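# Lay the towel flat on the table near the basket

## Task

Get the towel lying flat in a single layer on the tabletop. It must keep at least a finger's width from the table edge, two fingers' width from the basket rim, and more than a hand's width from the column of each arm. The basket must remain upright with its full base on the table, facing roughly its original direction and moved no more than three fingers' width from its starting spot. Finish by releasing everything and withdrawing both grippers. Nothing may be held in place by the robot at the end.

## Robot and tools

Robot: two arms, left_arm and right_arm, each with six revolute joints and a parallel two-finger gripper. Their bases in the scene frame are left_arm at (-0.002, +0.250, 0) m with quat_wxyz (+0.996, 0, 0, +0.089), and right_arm at (+0.048, -0.342, 0) m with quat_wxyz (+0.997, 0, 0, +0.078). Scene frame: origin on the table surface midway between the arms, +x out over the table, +z up, left_arm on the +y side. The arm names do not tell you which side of an image an arm appears on.

Joint order. Every row and every per-joint list in a result uses this order for each arm: waist (joint1), wrist yaw (joint5), elbow (joint3), shoulder (joint2), wrist roll (joint6), wrist pitch (joint4). Follow only this order. The waist sign is flipped against the URDF in everything you send and receive. Stated ranges in URDF signs: waist -2.880..2.880 (so -2.880..2.880 either way), shoulder 0.000..3.142, elbow 0.000..3.019, wrist pitch -1.693..1.571, wrist yaw -1.571..1.571, wrist roll -2.094..2.094 rad. Each real end may sit up to 0.019 rad beyond or short of the stated one.

A row is a single flat list of 14 numbers covering both arms, each in [-1, 1]. The first 7 are left_arm: six joint values in the order above, then the gripper opening. The last 7 are the same for right_arm. Send all 14 even when one arm stays still. Joint values are scaled offsets, not angles. 1.0 equals 1.264 rad for the waist, 1.32 for the shoulder, 1.276 for the elbow, 1.83 for wrist pitch, 1.686 for wrist yaw and 2.022 for wrist roll. The opening is absolute: +1 fully open, -1 closed.

execute_actions(actions): a list of up to 15 actions. Each action is a list of up to 15 rows, and each row lasts one 1/30 s step. If an action has fewer than 15 rows, its last row is repeated to fill 15 steps. Joint offsets in every row are measured from the angles at the start of that action, not from the previous row. For the first action of a call, that start is the last reported state. An action that would push a joint more than 0.019 rad outside its range is rejected for both arms. If the first action fails this check, or any action is malformed, the whole call is rejected and nothing moves. Joints pushed beyond their real end stop there and you get "joint sent to its limit". Missing that line does not prove there is more room. An empty list just returns the state and images.

move(target, speed, blocking): target is one 14-number row laid out as above. Its offsets count from the "Joint positions" of the last result that printed them. All joints follow paths that finish together, so the hand traces a curve. A path lasts 0.5 to 10 s and is cut off at 10 s. speed (0.01 to 2 rad/s, default 0.5) caps the joint with the farthest to go. Paths do not avoid obstacles or the other arm. Faster contact hits harder, and aiming past a contact presses harder. With blocking=false you get a reply after 0.5 s while the arm keeps going. Until a result shows the move has ended, rows and moves are refused, so call wait or stop first. The extra "move:" line reports the ending (done, off_target, moving, held, fault), whether checks blocked steps (limits=held or limits=none), and the joint farthest from its target on each arm.

wait(seconds): 0 to 10. Runs the simulation with the last commands held and returns early if a running move ends. stop(): brakes a running move. The brake needs room, more at speed, and the fingers keep going. zoom_image(camera, region): region is [x0, y0, x1, y1] in image pixels, at most 504x504. Cameras are cam_head_left, cam_head_right, cam_high, cam_left_wrist and cam_right_wrist, each 504x504. read_manual(section): returns only licence text. finished_scene(scene): pass the current scene's number. The robot first holds your last command, then the scene is judged, and this cannot be undone.

Results. The state line gives each gripper's end_effector_position (m) and end_effector_quat_wxyz in the scene frame. This point lies between the finger pads about 1 cm behind the tips, and its printed value grows less accurate at long reach. The gripper's fingers point along its +z and close along its y. "Joint positions" and "Joint velocities" give the joints in the order above, then the pad gap in m (0.094 when fully open). "Joint targets" gives what the joints are currently driven toward. grip_measured is the opening on the command scale, off by up to about 1 mm per gripper. "joint command not followed" means a clearance check altered targets. FAULT or MOTOR HOT lines warn of stops or heating.

Motion limits. Each step, a joint's target stays within a fixed lead of its measured angle: waist 0.264, shoulder 0.32, elbow 0.276, wrist pitch 0.33, wrist yaw 0.186, wrist roll 0.522 rad. Targets are also scaled back if they would move the gripper more than 70 mm from where it is. Large offsets therefore take several actions, and the unfinished part may need to be commanded again. Sending zero offsets can let an arm droop. To hold it, first send offsets back to the angles you want, then zeros, and push further if a joint still falls short.

Gripping: command an opening about 0.03 below grip_measured for a firm hold, and less below it for a lighter one. Thin cloth gets less force. Parts you hold may occasionally be tugged. Holding a load heats the motors, and at 100 °C the arm goes limp and drops.

Avoid the following: arms striking or pressing each other; knocking anything off the table; dropping, slamming or shoving hard; tipping or dragging the basket; and leaving the towel folded or held when you finish.

Each tool is called as name([rows], argument=value, ...), one row to a line, values as JSON.

## Session

execute_actions(actions=[])

Scene clock: 0.00 s.
left_arm: end_effector_position=(+0.3667, -0.0761, +0.2062) grip_measured=+1.000 end_effector_quat_wxyz=(+0.017, +0.963, +0.215, +0.164) | right_arm: end_effector_position=(+0.7539, -0.0475, +0.1434) grip_measured=+1.000 end_effector_quat_wxyz=(+0.458, -0.552, +0.579, +0.388)
Joint names: [waist, wrist yaw, elbow, shoulder, wrist roll, wrist pitch]
Joint positions: left_arm=[ 0.993 -0.263  1.322  1.51   1.914 -1.18   0.094] | right_arm=[-0.033 -1.165  1.782  2.196 -0.804 -0.372  0.094]
Joint velocities: left_arm=[ 0.005 -0.007 -0.012 -0.015 -0.022  0.002  0.   ] | right_arm=[ 0.005 -0.022 -0.002 -0.015 -0.066  0.007  0.   ]
Motor temperatures (°C, as the motors report them): left_arm=[33 31 31 31 33 32] | right_arm=[32 31 34 33 31 30]
Joint targets: left_arm=[0.993 -0.263 1.340 1.518 1.914 -1.180] | right_arm=[-0.033 -1.164 1.807 2.205 -0.804 -0.370]

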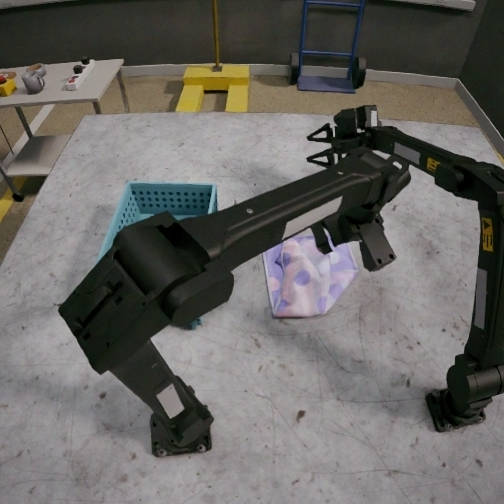

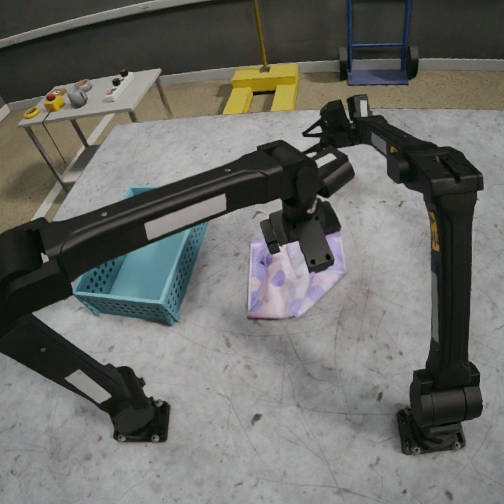

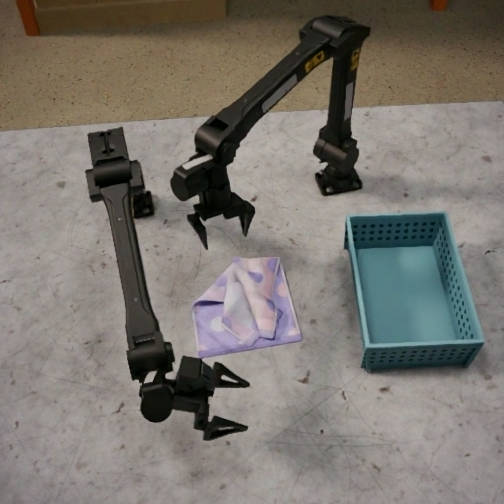

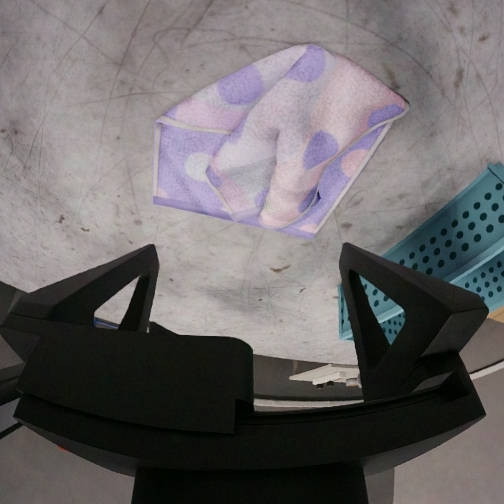

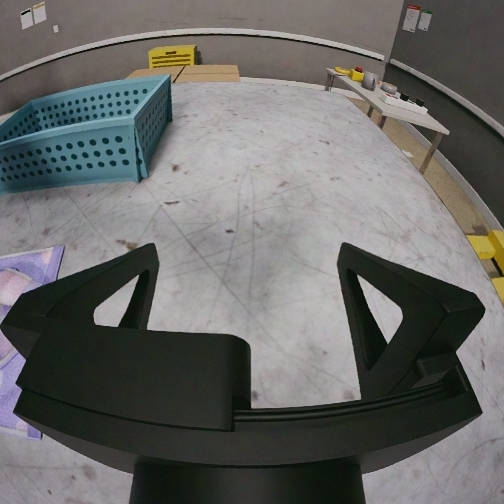

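move(target=[-0.6,0.156,-0.33,-0.386,-0.946,-0.1,1,0.3,0.691,-0.534,-0.754,0.398,-0.59,1], speed=1.2)

zoom_image(camera="cam_high", region=[170,230,330,390])

zoom_image(camera="cam_head_right", region=[230,200,370,340])

Scene clock: 5.50 s.
left_arm: end_effector_position=(+0.2852, +0.2331, +0.2082) grip_measured=+1.000 end_effector_quat_wxyz=(+0.062, +0.035, +0.997, -0.000) | right_arm: end_effector_position=(+0.3791, -0.4024, +0.2277) grip_measured=+1.000 end_effector_quat_wxyz=(+0.022, +0.084, +0.996, -0.001)
Joint names: [waist, wrist yaw, elbow, shoulder, wrist roll, wrist pitch]
Joint positions: left_arm=[ 0.238 -0.002  0.915  1.006  0.011 -1.355  0.094] | right_arm=[ 0.335 -0.003  1.103  1.193 -0.011 -1.437  0.094]
Joint velocities: left_arm=[ 0.005  0.022  0.002 -0.005  0.066 -0.002  0.   ] | right_arm=[-0.005  0.022 -0.012 -0.005  0.037  0.007  0.   ]
Motor temperatures (°C, as the motors report them): left_arm=[33 31 32 31 33 32] | right_arm=[32 31 35 34 31 30]
Joint targets: left_arm=[0.235 0.000 0.901 1.001 0.001 -1.363] | right_arm=[0.347 0.001 1.101 1.201 0.001 -1.452]
move: done; limits=none; left_arm: farthest joint: the elbow, 0.014 radians from its target (0.421 radians at the start); right_arm: farthest joint: the wrist pitch, 0.015 radians from its target (1.079 radians at the start)

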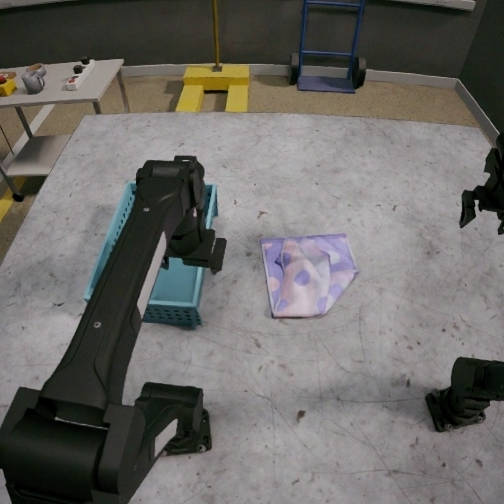

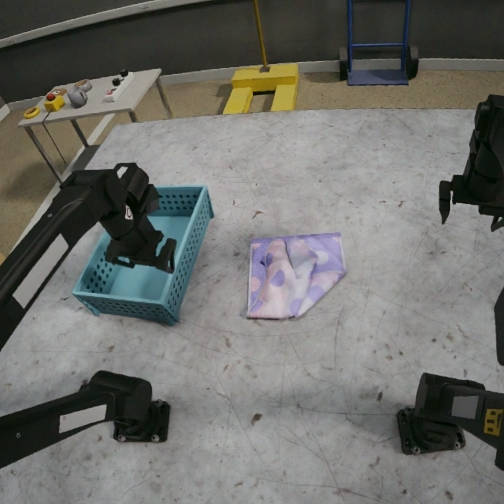

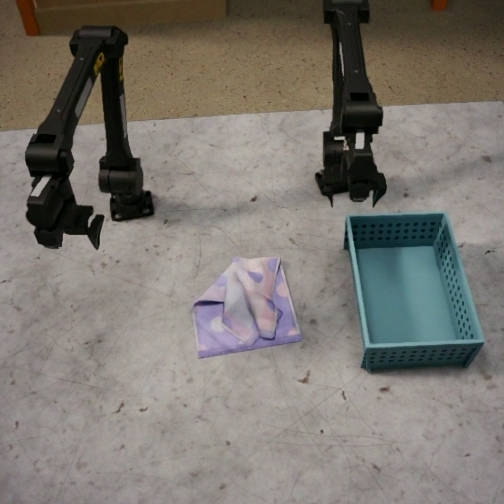

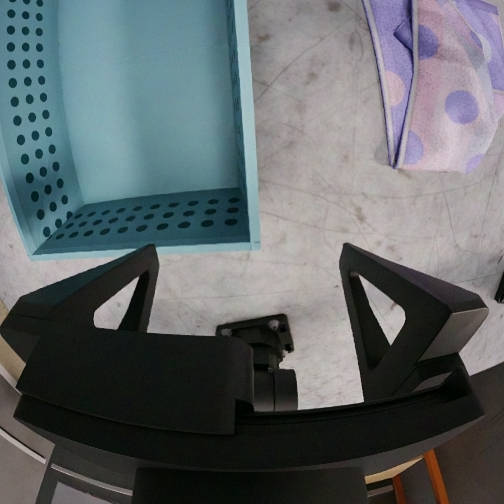

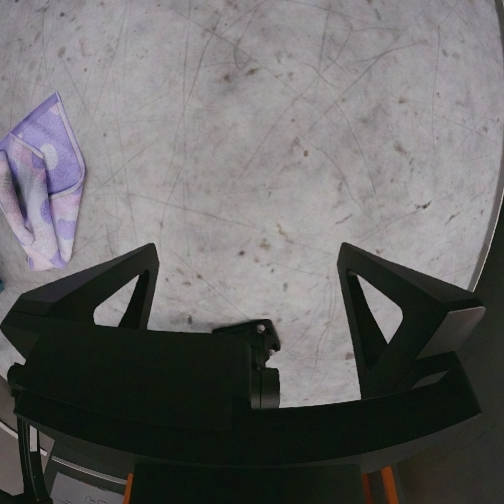

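Region (170, 230, 330, 390) of cam_high's 504x504 image, scaled by 3.150, with more detail than that image has.

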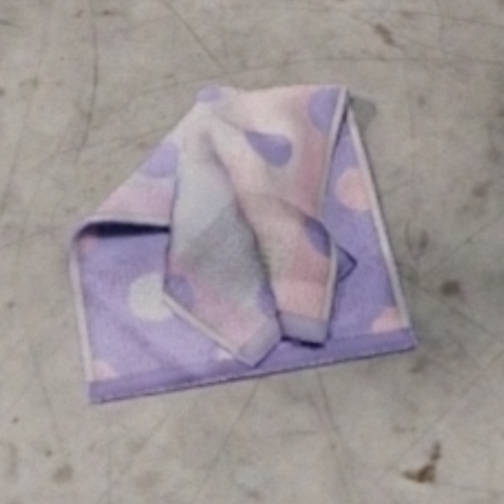

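Region (230, 200, 370, 340) of cam_head_right's 504x504 image, scaled by 3.600, with more detail than that image has.

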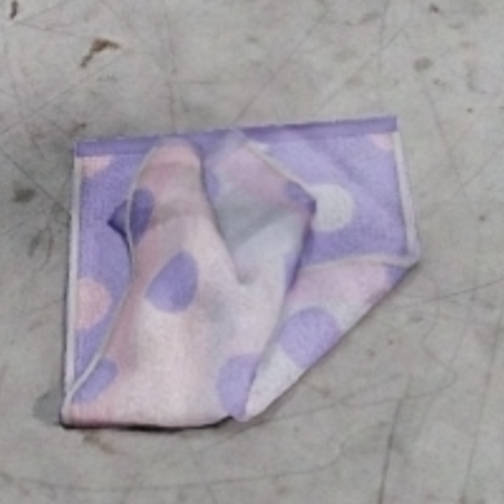

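execute_actions([
  [[0.2,0,0.15,0.1,-0.08,0,0,-0.2,0,0.1,0.2,0.1,0.08,0]],
])

Scene clock: 6.70 s.
left_arm: end_effector_position=(+0.3250, +0.1426, +0.2358) grip_measured=+0.003 end_effector_quat_wxyz=(+0.076, +0.091, +0.993, -0.017) | right_arm: end_effector_position=(+0.4642, -0.3058, +0.1574) grip_measured=+0.002 end_effector_quat_wxyz=(-0.012, +0.040, +0.999, -0.000)
Joint names: [waist, wrist yaw, elbow, shoulder, wrist roll, wrist pitch]
Joint positions: left_arm=[ 0.496 -0.001  1.075  1.138 -0.134 -1.352  0.047] | right_arm=[ 0.068 -0.003  1.194  1.487  0.168 -1.301  0.047]
Joint velocities: left_arm=[-0.034  0.051 -0.017  0.005 -0.066  0.012 -0.001] | right_arm=[ 0.015 -0.066 -0.012 -0.19   0.154  0.017 -0.   ]
Motor temperatures (°C, as the motors report them): left_arm=[33 31 32 31 33 32] | right_arm=[32 31 35 34 31 30]
Joint targets: left_arm=[0.491 -0.003 1.107 1.138 -0.151 -1.355] | right_arm=[0.082 -0.003 1.231 1.457 0.191 -1.290]

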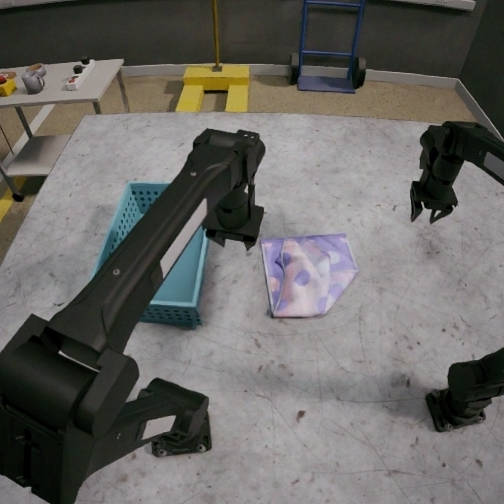

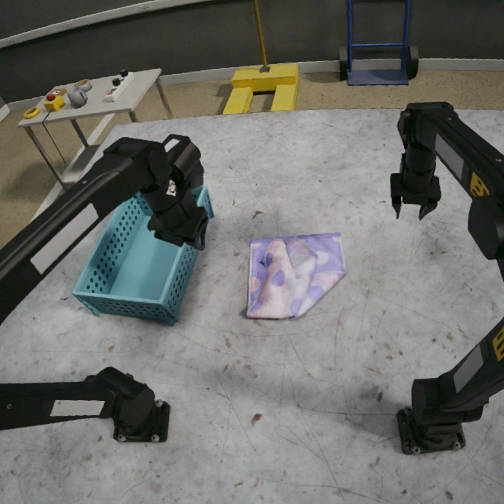

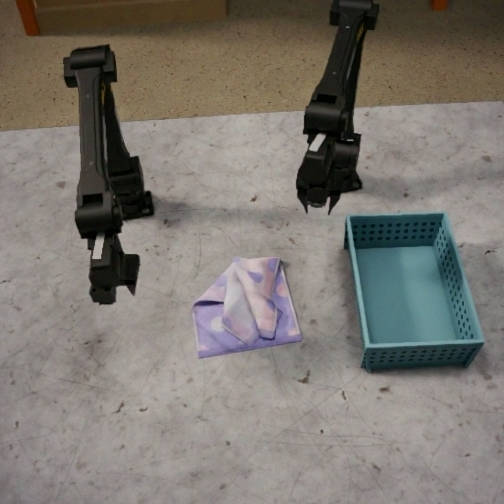

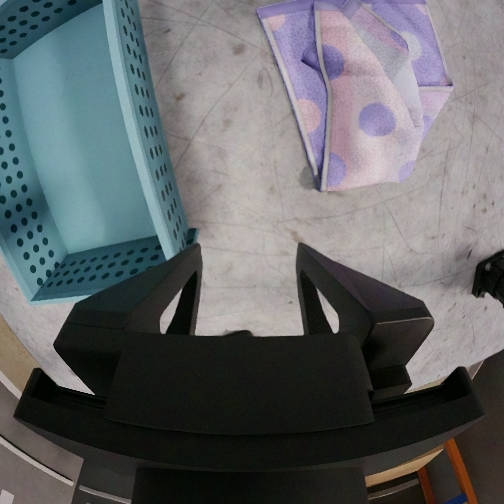

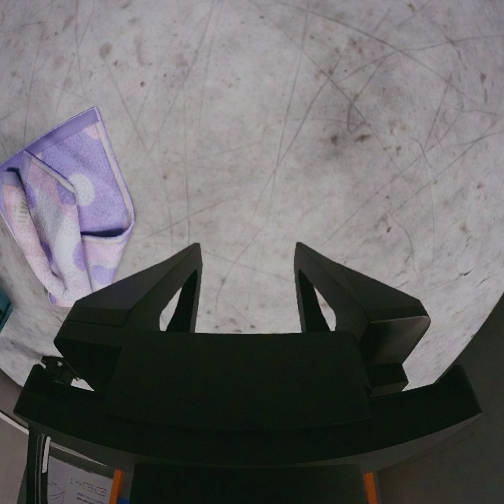

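move(target=[0.004,0,0.325,0.551,-0.093,0.094,0,-0.218,0,0.145,0.228,0.096,0.085,0], speed=0.9)

Scene clock: 8.33 s.
left_arm: end_effector_position=(+0.5093, +0.0825, +0.0736) grip_measured=+0.003 end_effector_quat_wxyz=(-0.014, +0.002, +1.000, +0.005) | right_arm: end_effector_position=(+0.5189, -0.1646, +0.0785) grip_measured=+0.002 end_effector_quat_wxyz=(-0.015, -0.005, +1.000, -0.004)
Joint names: [waist, wrist yaw, elbow, shoulder, wrist roll, wrist pitch]
Joint positions: left_arm=[ 0.495 -0.001  1.447  1.863 -0.313 -1.185  0.047] | right_arm=[-0.205 -0.003  1.335  1.776  0.35  -1.161  0.047]
Joint velocities: left_arm=[ 0.005 -0.007 -0.027  0.005 -0.125  0.007  0.   ] | right_arm=[ 0.015  0.081  0.012 -0.015  0.051 -0.002  0.   ]
Motor temperatures (°C, as the motors report them): left_arm=[33 31 33 31 33 32] | right_arm=[32 31 36 34 31 30]
Joint targets: left_arm=[0.501 -0.001 1.490 1.866 -0.323 -1.180] | right_arm=[-0.208 -0.003 1.379 1.788 0.362 -1.146]
move: off_target (left_arm, right_arm); limits=none; left_arm: farthest joint: the elbow, 0.043 radians from its target (0.415 radians at the start); right_arm: farthest joint: the elbow, 0.044 radians from its target (0.185 radians at the start)

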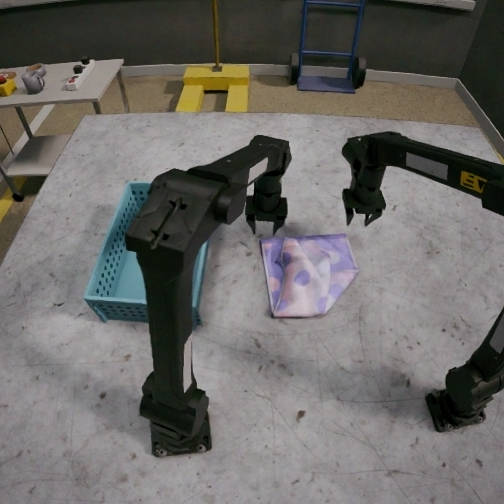

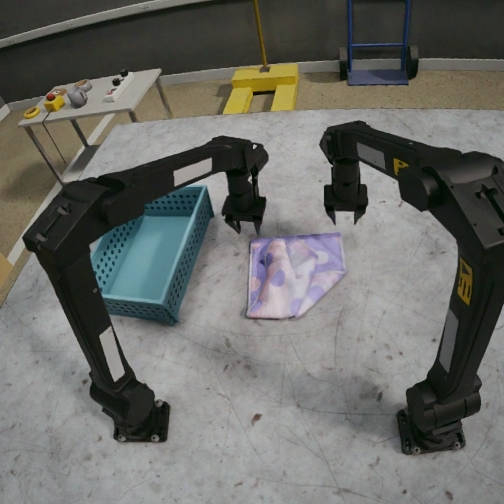

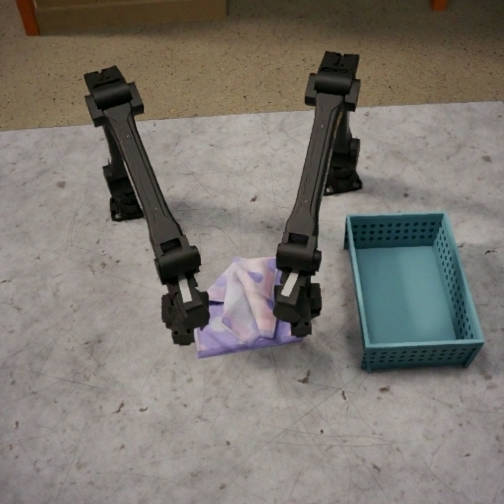

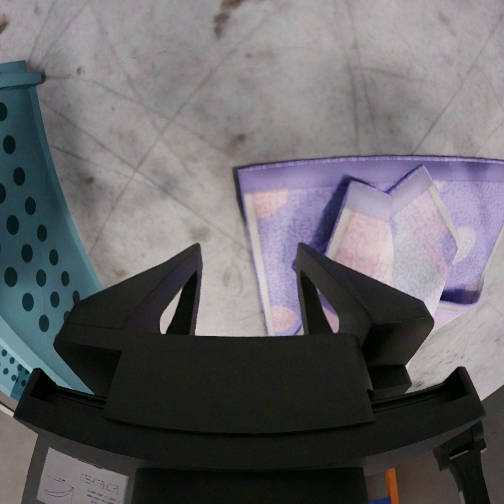

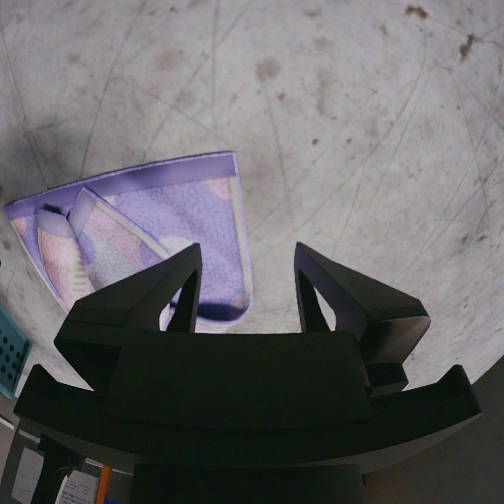

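move(target=[0,0,0,0.049,0.76,0.067,-0.2,-0.02,0,0.04,0.082,0.77,0.075,-0.2], speed=1.5)

Scene clock: 10.73 s.
left_arm: end_effector_position=(+0.5336, +0.0745, +0.0565) grip_measured=-0.197 end_effector_quat_wxyz=(+0.022, +0.693, +0.721, +0.011) | right_arm: end_effector_position=(+0.5416, -0.1505, +0.0378) grip_measured=-0.198 end_effector_quat_wxyz=(+0.001, +0.690, +0.723, +0.005)
Joint names: [waist, wrist yaw, elbow, shoulder, wrist roll, wrist pitch]
Joint positions: left_arm=[ 0.495 -0.001  1.447  1.896  1.214 -1.072  0.038] | right_arm=[-0.215 -0.003  1.342  1.863  1.895 -1.041  0.038]
Joint velocities: left_arm=[ 0.005  0.022 -0.007 -0.005 -0.066 -0.002  0.002] | right_arm=[ 0.005  0.037  0.002 -0.005  0.007  0.002  0.   ]
Motor temperatures (°C, as the motors report them): left_arm=[33 31 33 31 33 32] | right_arm=[32 31 36 34 31 30]
Joint targets: left_arm=[0.495 -0.001 1.447 1.927 1.224 -1.063] | right_arm=[-0.230 -0.003 1.387 1.885 1.907 -1.024]
move: off_target (left_arm, right_arm); limits=none; left_arm: farthest joint: the shoulder, 0.032 radians from its target (0.065 radians at the start); right_arm: farthest joint: the elbow, 0.044 radians from its target (0.051 radians at the start)

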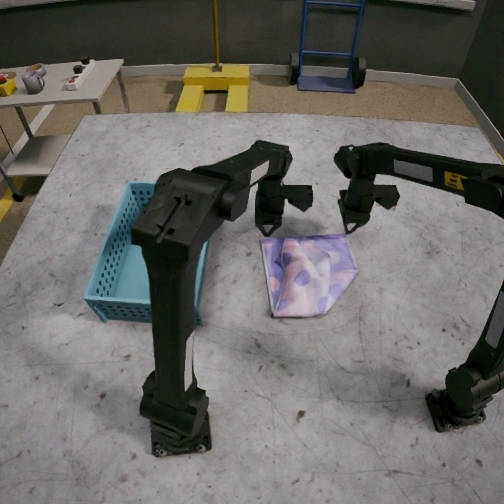

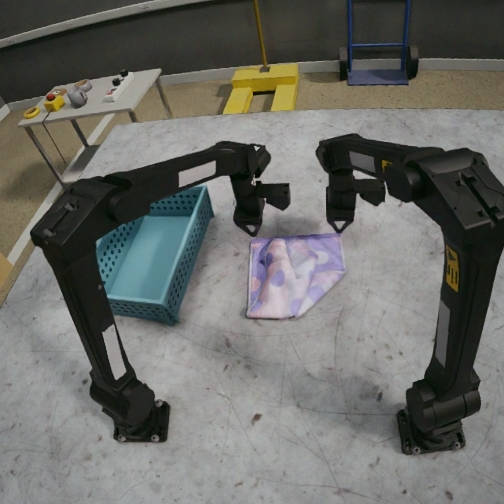

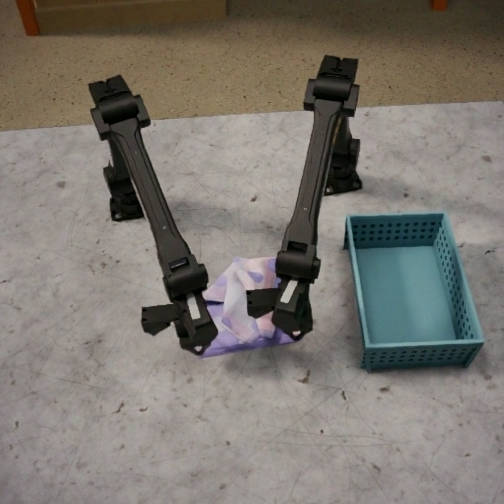

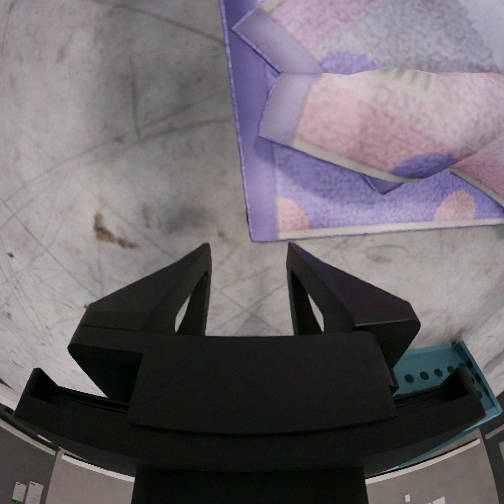

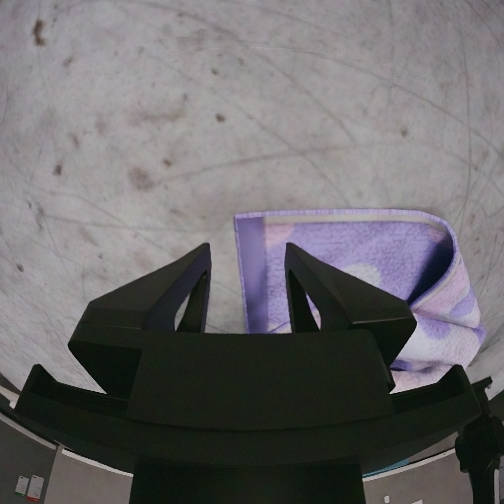

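move(target=[0,0,0,0.085,0.04,0.01,-0.2,-0.02,0,0,0.058,0.04,0.025,-0.2], speed=0.2)

Scene clock: 11.97 s.
left_arm: end_effector_position=(+0.5296, +0.0758, +0.0186) grip_measured=-0.198 end_effector_quat_wxyz=(-0.006, +0.718, +0.696, -0.003) | right_arm: end_effector_position=(+0.5402, -0.1454, +0.0078) grip_measured=-0.198 end_effector_quat_wxyz=(-0.005, +0.711, +0.703, -0.009)
Joint names: [waist, wrist yaw, elbow, shoulder, wrist roll, wrist pitch]
Joint positions: left_arm=[ 0.495 -0.     1.448  1.966  1.284 -1.065  0.038] | right_arm=[-0.225 -0.003  1.342  1.922  1.963 -1.012  0.038]
Joint velocities: left_arm=[ 0.005 -0.022 -0.007 -0.005  0.066 -0.002 -0.   ] | right_arm=[ 0.005  0.007  0.002  0.005 -0.007  0.002  0.001]
Motor temperatures (°C, as the motors report them): left_arm=[33 31 33 32 33 32] | right_arm=[32 31 36 34 31 30]
Joint targets: left_arm=[0.495 -0.001 1.447 2.008 1.295 -1.054] | right_arm=[-0.241 -0.003 1.342 1.939 1.976 -0.995]
move: off_target (left_arm); limits=none; left_arm: farthest joint: the shoulder, 0.042 radians from its target (0.113 radians at the start); right_arm: farthest joint: the shoulder, 0.018 radians from its target (0.077 radians at the start)

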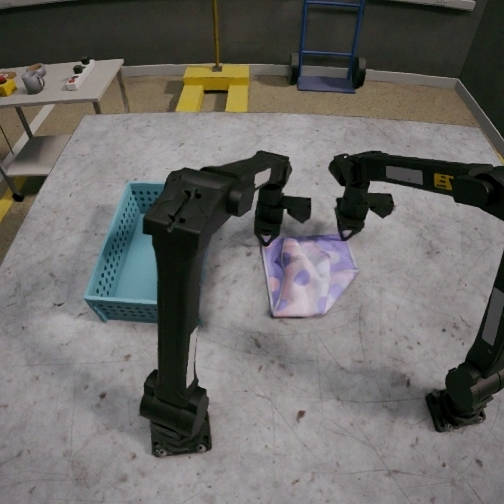

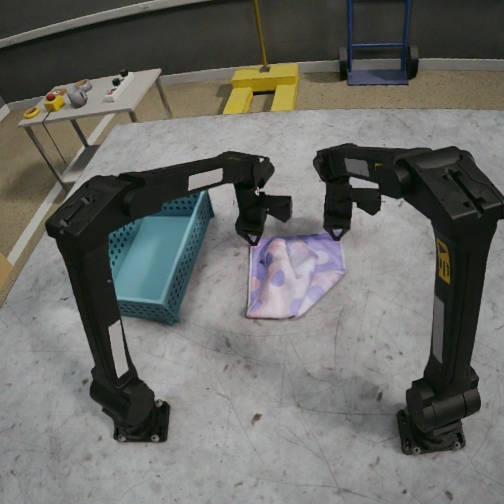

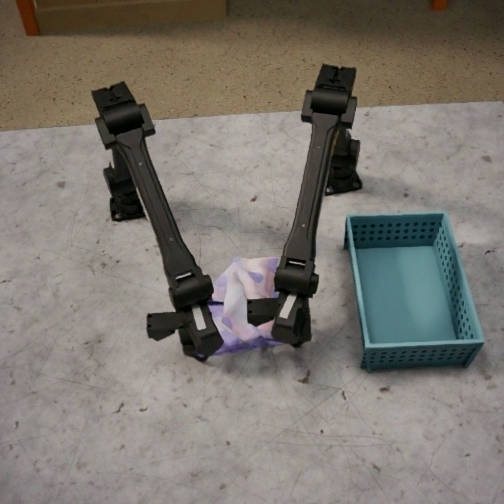

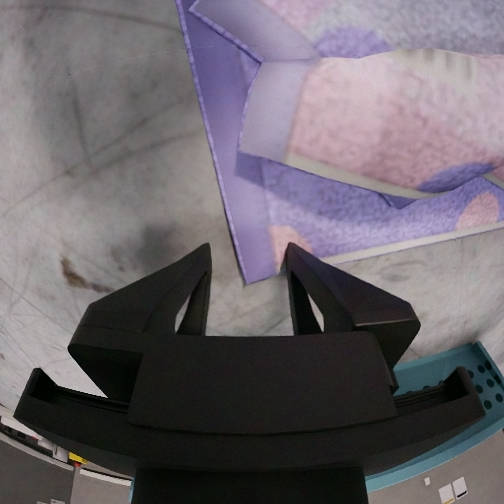

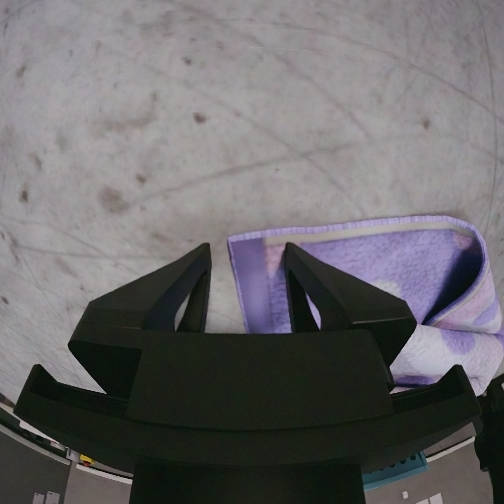

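execute_actions([
  [[0,0,0,0.03,-0.05,0,-0.2,-0.028,0,0,0,-0.05,0,-0.2]],
  [[0,0,0,0.04,0,0,-0.2,0,0,0,0.03,0,0,-0.2]],
])

Scene clock: 13.10 s.
left_arm: end_effector_position=(+0.5298, +0.0764, +0.0186) grip_measured=-0.198 end_effector_quat_wxyz=(-0.006, +0.687, +0.726, -0.001) | right_arm: end_effector_position=(+0.5361, -0.1353, +0.0080) grip_measured=-0.198 end_effector_quat_wxyz=(-0.006, +0.672, +0.740, -0.009)
Joint names: [waist, wrist yaw, elbow, shoulder, wrist roll, wrist pitch]
Joint positions: left_arm=[ 0.494 -0.003  1.448  1.966  1.199 -1.065  0.038] | right_arm=[-0.246 -0.003  1.342  1.921  1.876 -1.012  0.038]
Joint velocities: left_arm=[ 0.005  0.066 -0.007 -0.005 -0.125 -0.012 -0.001] | right_arm=[ 0.015 -0.007 -0.007  0.005 -0.022 -0.007  0.001]
Motor temperatures (°C, as the motors report them): left_arm=[33 31 33 32 33 32] | right_arm=[32 31 36 34 31 30]
Joint targets: left_arm=[0.494 -0.002 1.448 2.019 1.199 -1.065] | right_arm=[-0.246 -0.003 1.342 1.961 1.876 -1.012]

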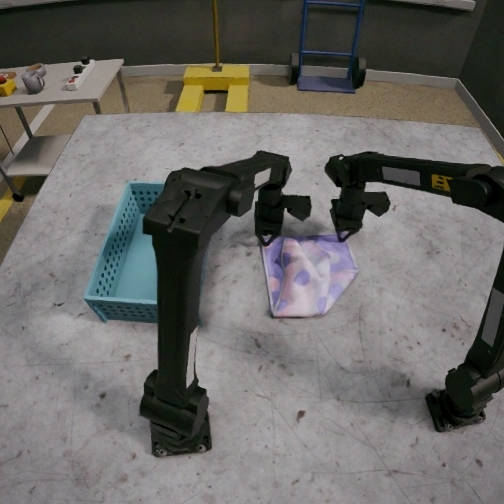

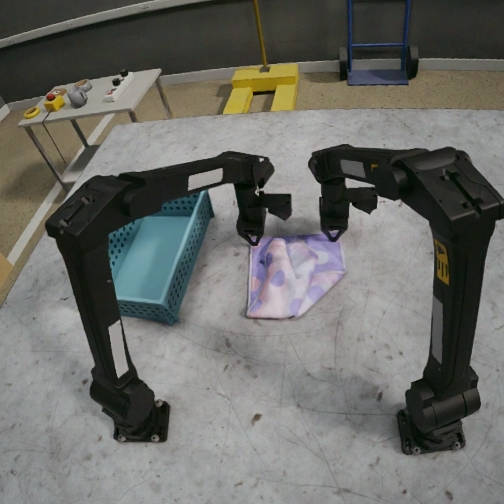

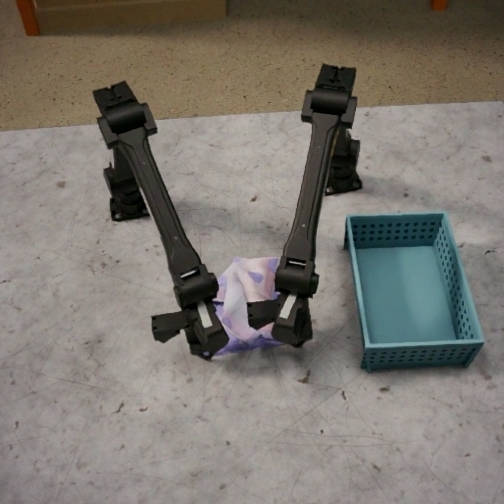

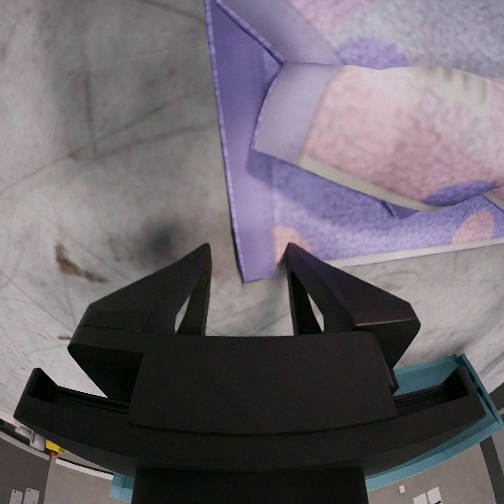

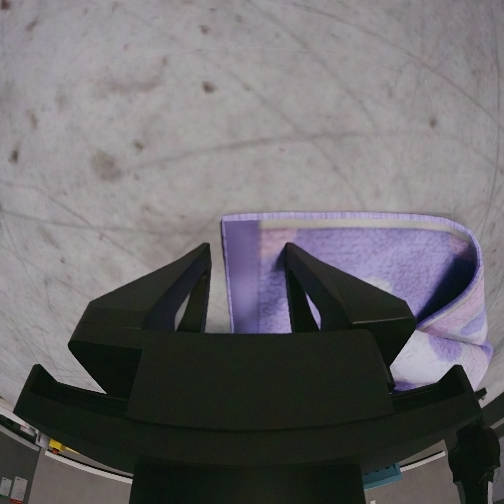

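execute_actions([
  [[0,0,0,0.045,0,0,-1,0,0,0,0.045,0,0,-1]],
  [[0,0,0,-0.07,0,0,-1,0,0,0,-0.07,0,0,-1]],
])

Scene clock: 14.33 s.
left_arm: end_effector_position=(+0.5366, +0.0742, +0.0765) grip_measured=-0.976 end_effector_quat_wxyz=(+0.041, +0.687, +0.726, +0.021) | right_arm: end_effector_position=(+0.5416, -0.1329, +0.0588) grip_measured=-0.961 end_effector_quat_wxyz=(+0.014, +0.672, +0.740, +0.035)
Joint names: [waist, wrist yaw, elbow, shoulder, wrist roll, wrist pitch]
Joint positions: left_arm=[ 0.494 -0.003  1.445  1.857  1.199 -1.067  0.001] | right_arm=[-0.246 -0.003  1.333  1.816  1.876 -1.012  0.002]
Joint velocities: left_arm=[-0.005  0.037  0.002 -0.005 -0.037 -0.002  0.   ] | right_arm=[ 0.005 -0.125 -0.007 -0.005 -0.022  0.002 -0.001]
Motor temperatures (°C, as the motors report them): left_arm=[33 31 33 32 33 32] | right_arm=[32 31 36 35 31 30]
Joint targets: left_arm=[0.494 -0.003 1.448 1.874 1.199 -1.067] | right_arm=[-0.246 -0.003 1.342 1.831 1.876 -1.012]

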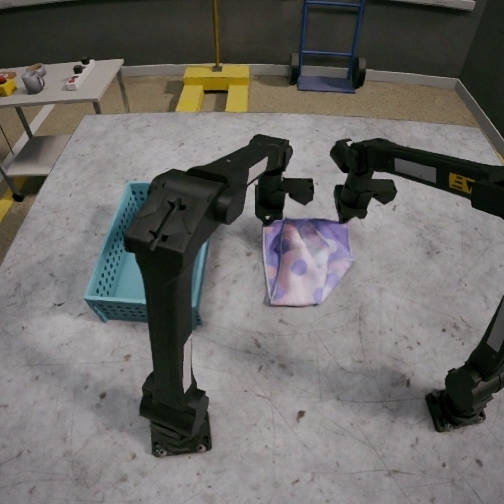

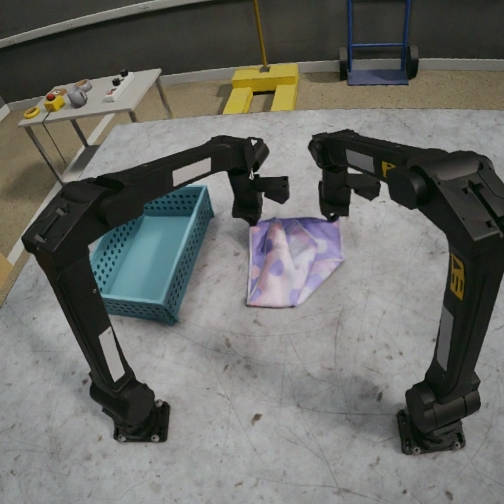

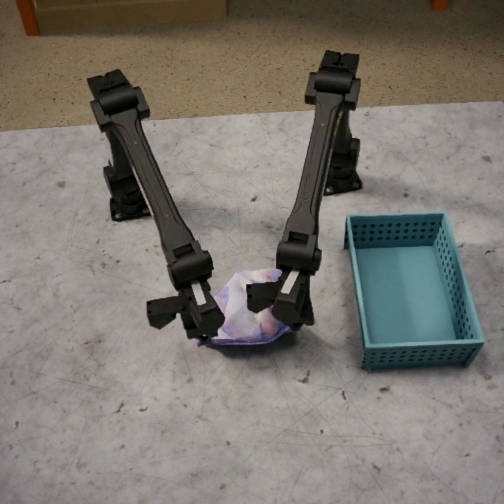

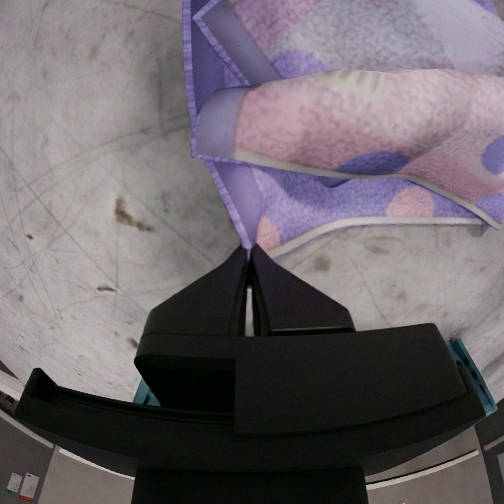

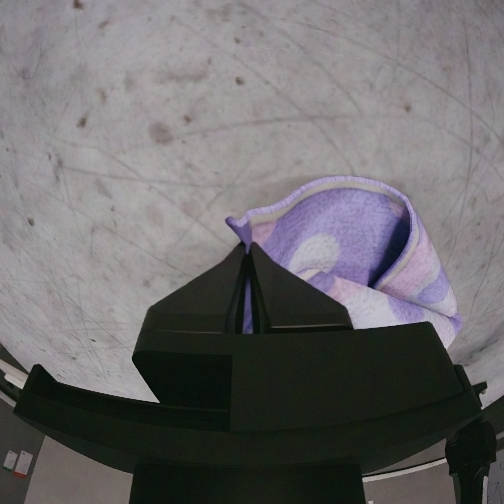

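move(target=[0,0,0.18,-0.189,0,-0.13,-1,0,0,0.18,-0.214,0,-0.14,-1], speed=0.3)

Scene clock: 17.47 s.
left_arm: end_effector_position=(+0.5279, +0.0770, +0.2841) grip_measured=-0.976 end_effector_quat_wxyz=(+0.137, +0.679, +0.718, +0.066) | right_arm: end_effector_position=(+0.5361, -0.1353, +0.2764) grip_measured=-0.961 end_effector_quat_wxyz=(+0.064, +0.664, +0.731, +0.143)
Joint names: [waist, wrist yaw, elbow, shoulder, wrist roll, wrist pitch]
Joint positions: left_arm=[ 0.494 -0.003  1.632  1.602  1.199 -1.295  0.001] | right_arm=[-0.246 -0.003  1.52   1.525  1.876 -1.252  0.002]
Joint velocities: left_arm=[-0.015 -0.022  0.002 -0.005 -0.022  0.002 -0.001] | right_arm=[ 0.005 -0.022 -0.017 -0.005  0.007  0.007  0.   ]
Motor temperatures (°C, as the motors report them): left_arm=[33 31 34 32 33 32] | right_arm=[32 31 37 35 31 30]
Joint targets: left_arm=[0.494 -0.003 1.674 1.608 1.199 -1.304] | right_arm=[-0.246 -0.003 1.562 1.533 1.876 -1.268]
move: off_target (left_arm, right_arm); limits=none; left_arm: farthest joint: the elbow, 0.042 radians from its target (0.230 radians at the start); right_arm: farthest joint: the elbow, 0.042 radians from its target (0.230 radians at the start)

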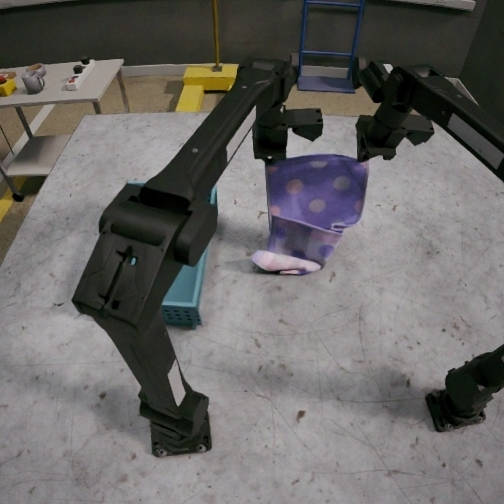

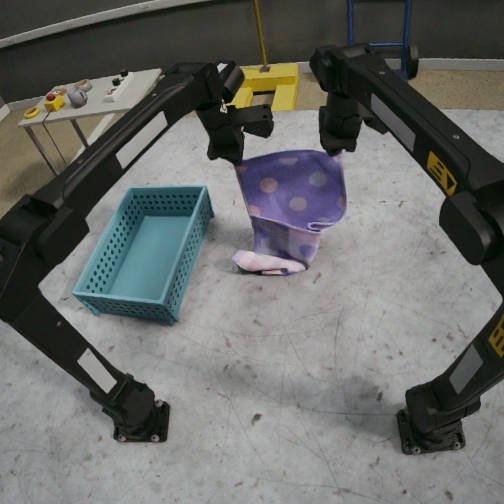

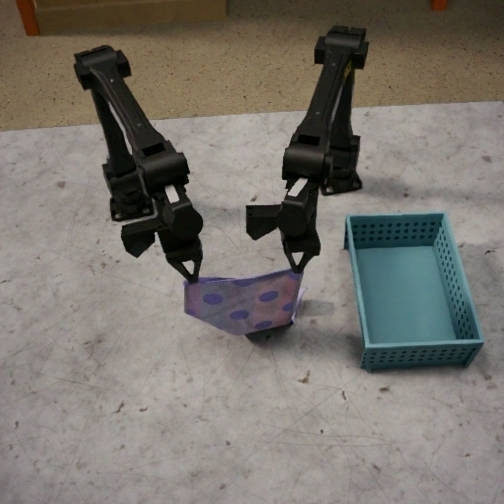

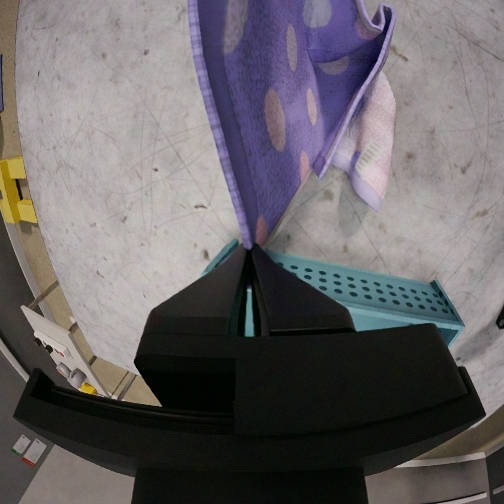

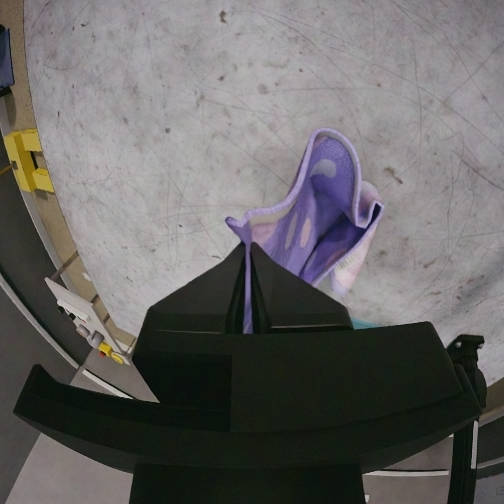

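move(target=[0,0,0.403,-0.026,0,-0.119,-1,0,0,0.381,-0.038,0,-0.121,-1], speed=0.4)

Scene clock: 29.10 s.
left_arm: end_effector_position=(+0.5260, +0.0777, +0.5040) grip_measured=-0.976 end_effector_quat_wxyz=(+0.269, +0.656, +0.694, +0.129) | right_arm: end_effector_position=(+0.5346, -0.1359, +0.4923) grip_measured=-0.961 end_effector_quat_wxyz=(+0.124, +0.641, +0.707, +0.272)
Joint names: [waist, wrist yaw, elbow, shoulder, wrist roll, wrist pitch]
Joint positions: left_arm=[ 0.494 -0.003  2.105  1.565  1.199 -1.505  0.001] | right_arm=[-0.246 -0.003  1.964  1.472  1.876 -1.457  0.002]
Joint velocities: left_arm=[-0.005  0.007  0.002 -0.024  0.007  0.007 -0.001] | right_arm=[ 0.005 -0.022 -0.002 -0.005 -0.066 -0.007 -0.002]
Motor temperatures (°C, as the motors report them): left_arm=[33 31 37 32 33 32] | right_arm=[32 31 39 35 31 30]
Joint targets: left_arm=[0.494 -0.003 2.147 1.567 1.199 -1.513] | right_arm=[-0.246 -0.003 2.007 1.475 1.876 -1.474]
move: off_target (left_arm, right_arm); limits=none; left_arm: farthest joint: the elbow, 0.041 radians from its target (0.514 radians at the start); right_arm: farthest joint: the elbow, 0.043 radians from its target (0.486 radians at the start)

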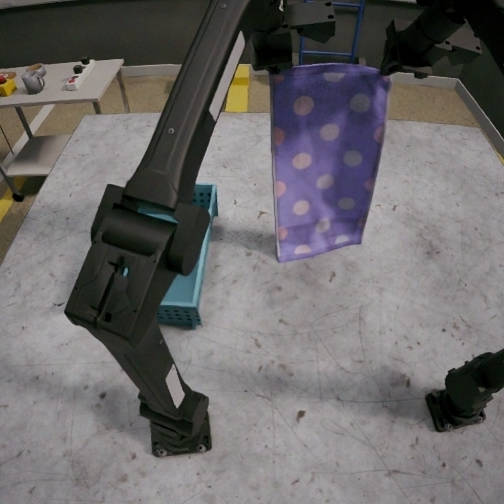

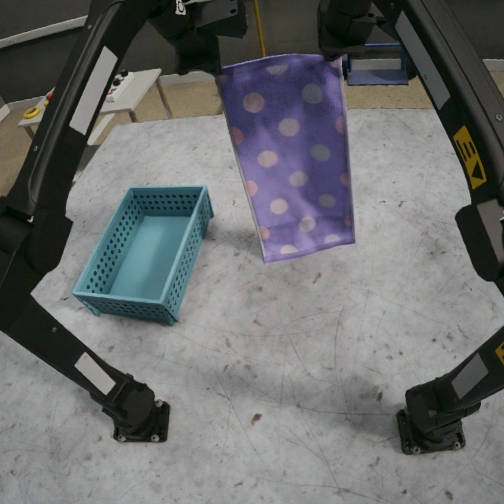

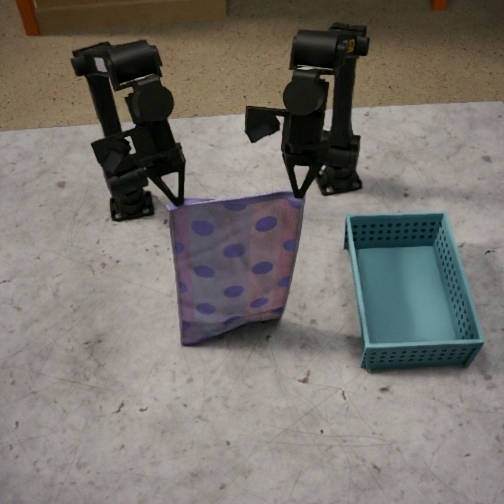

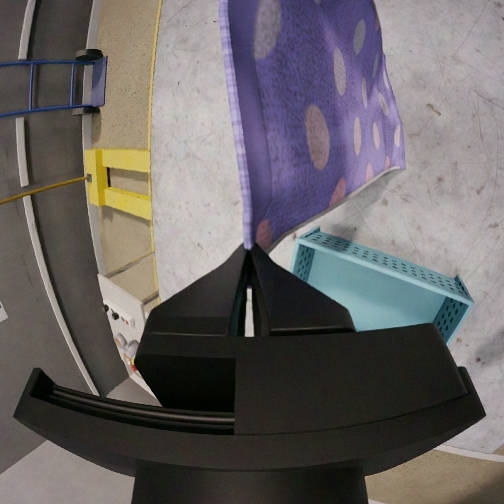

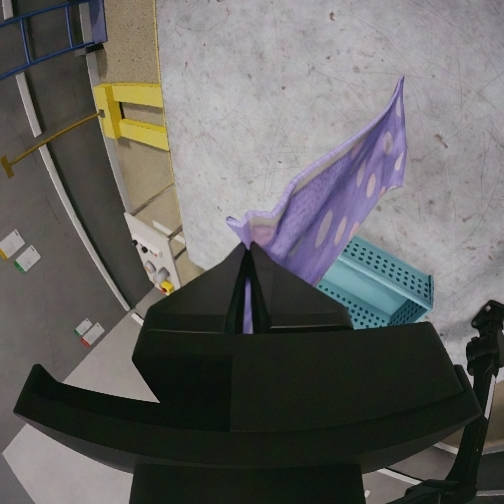

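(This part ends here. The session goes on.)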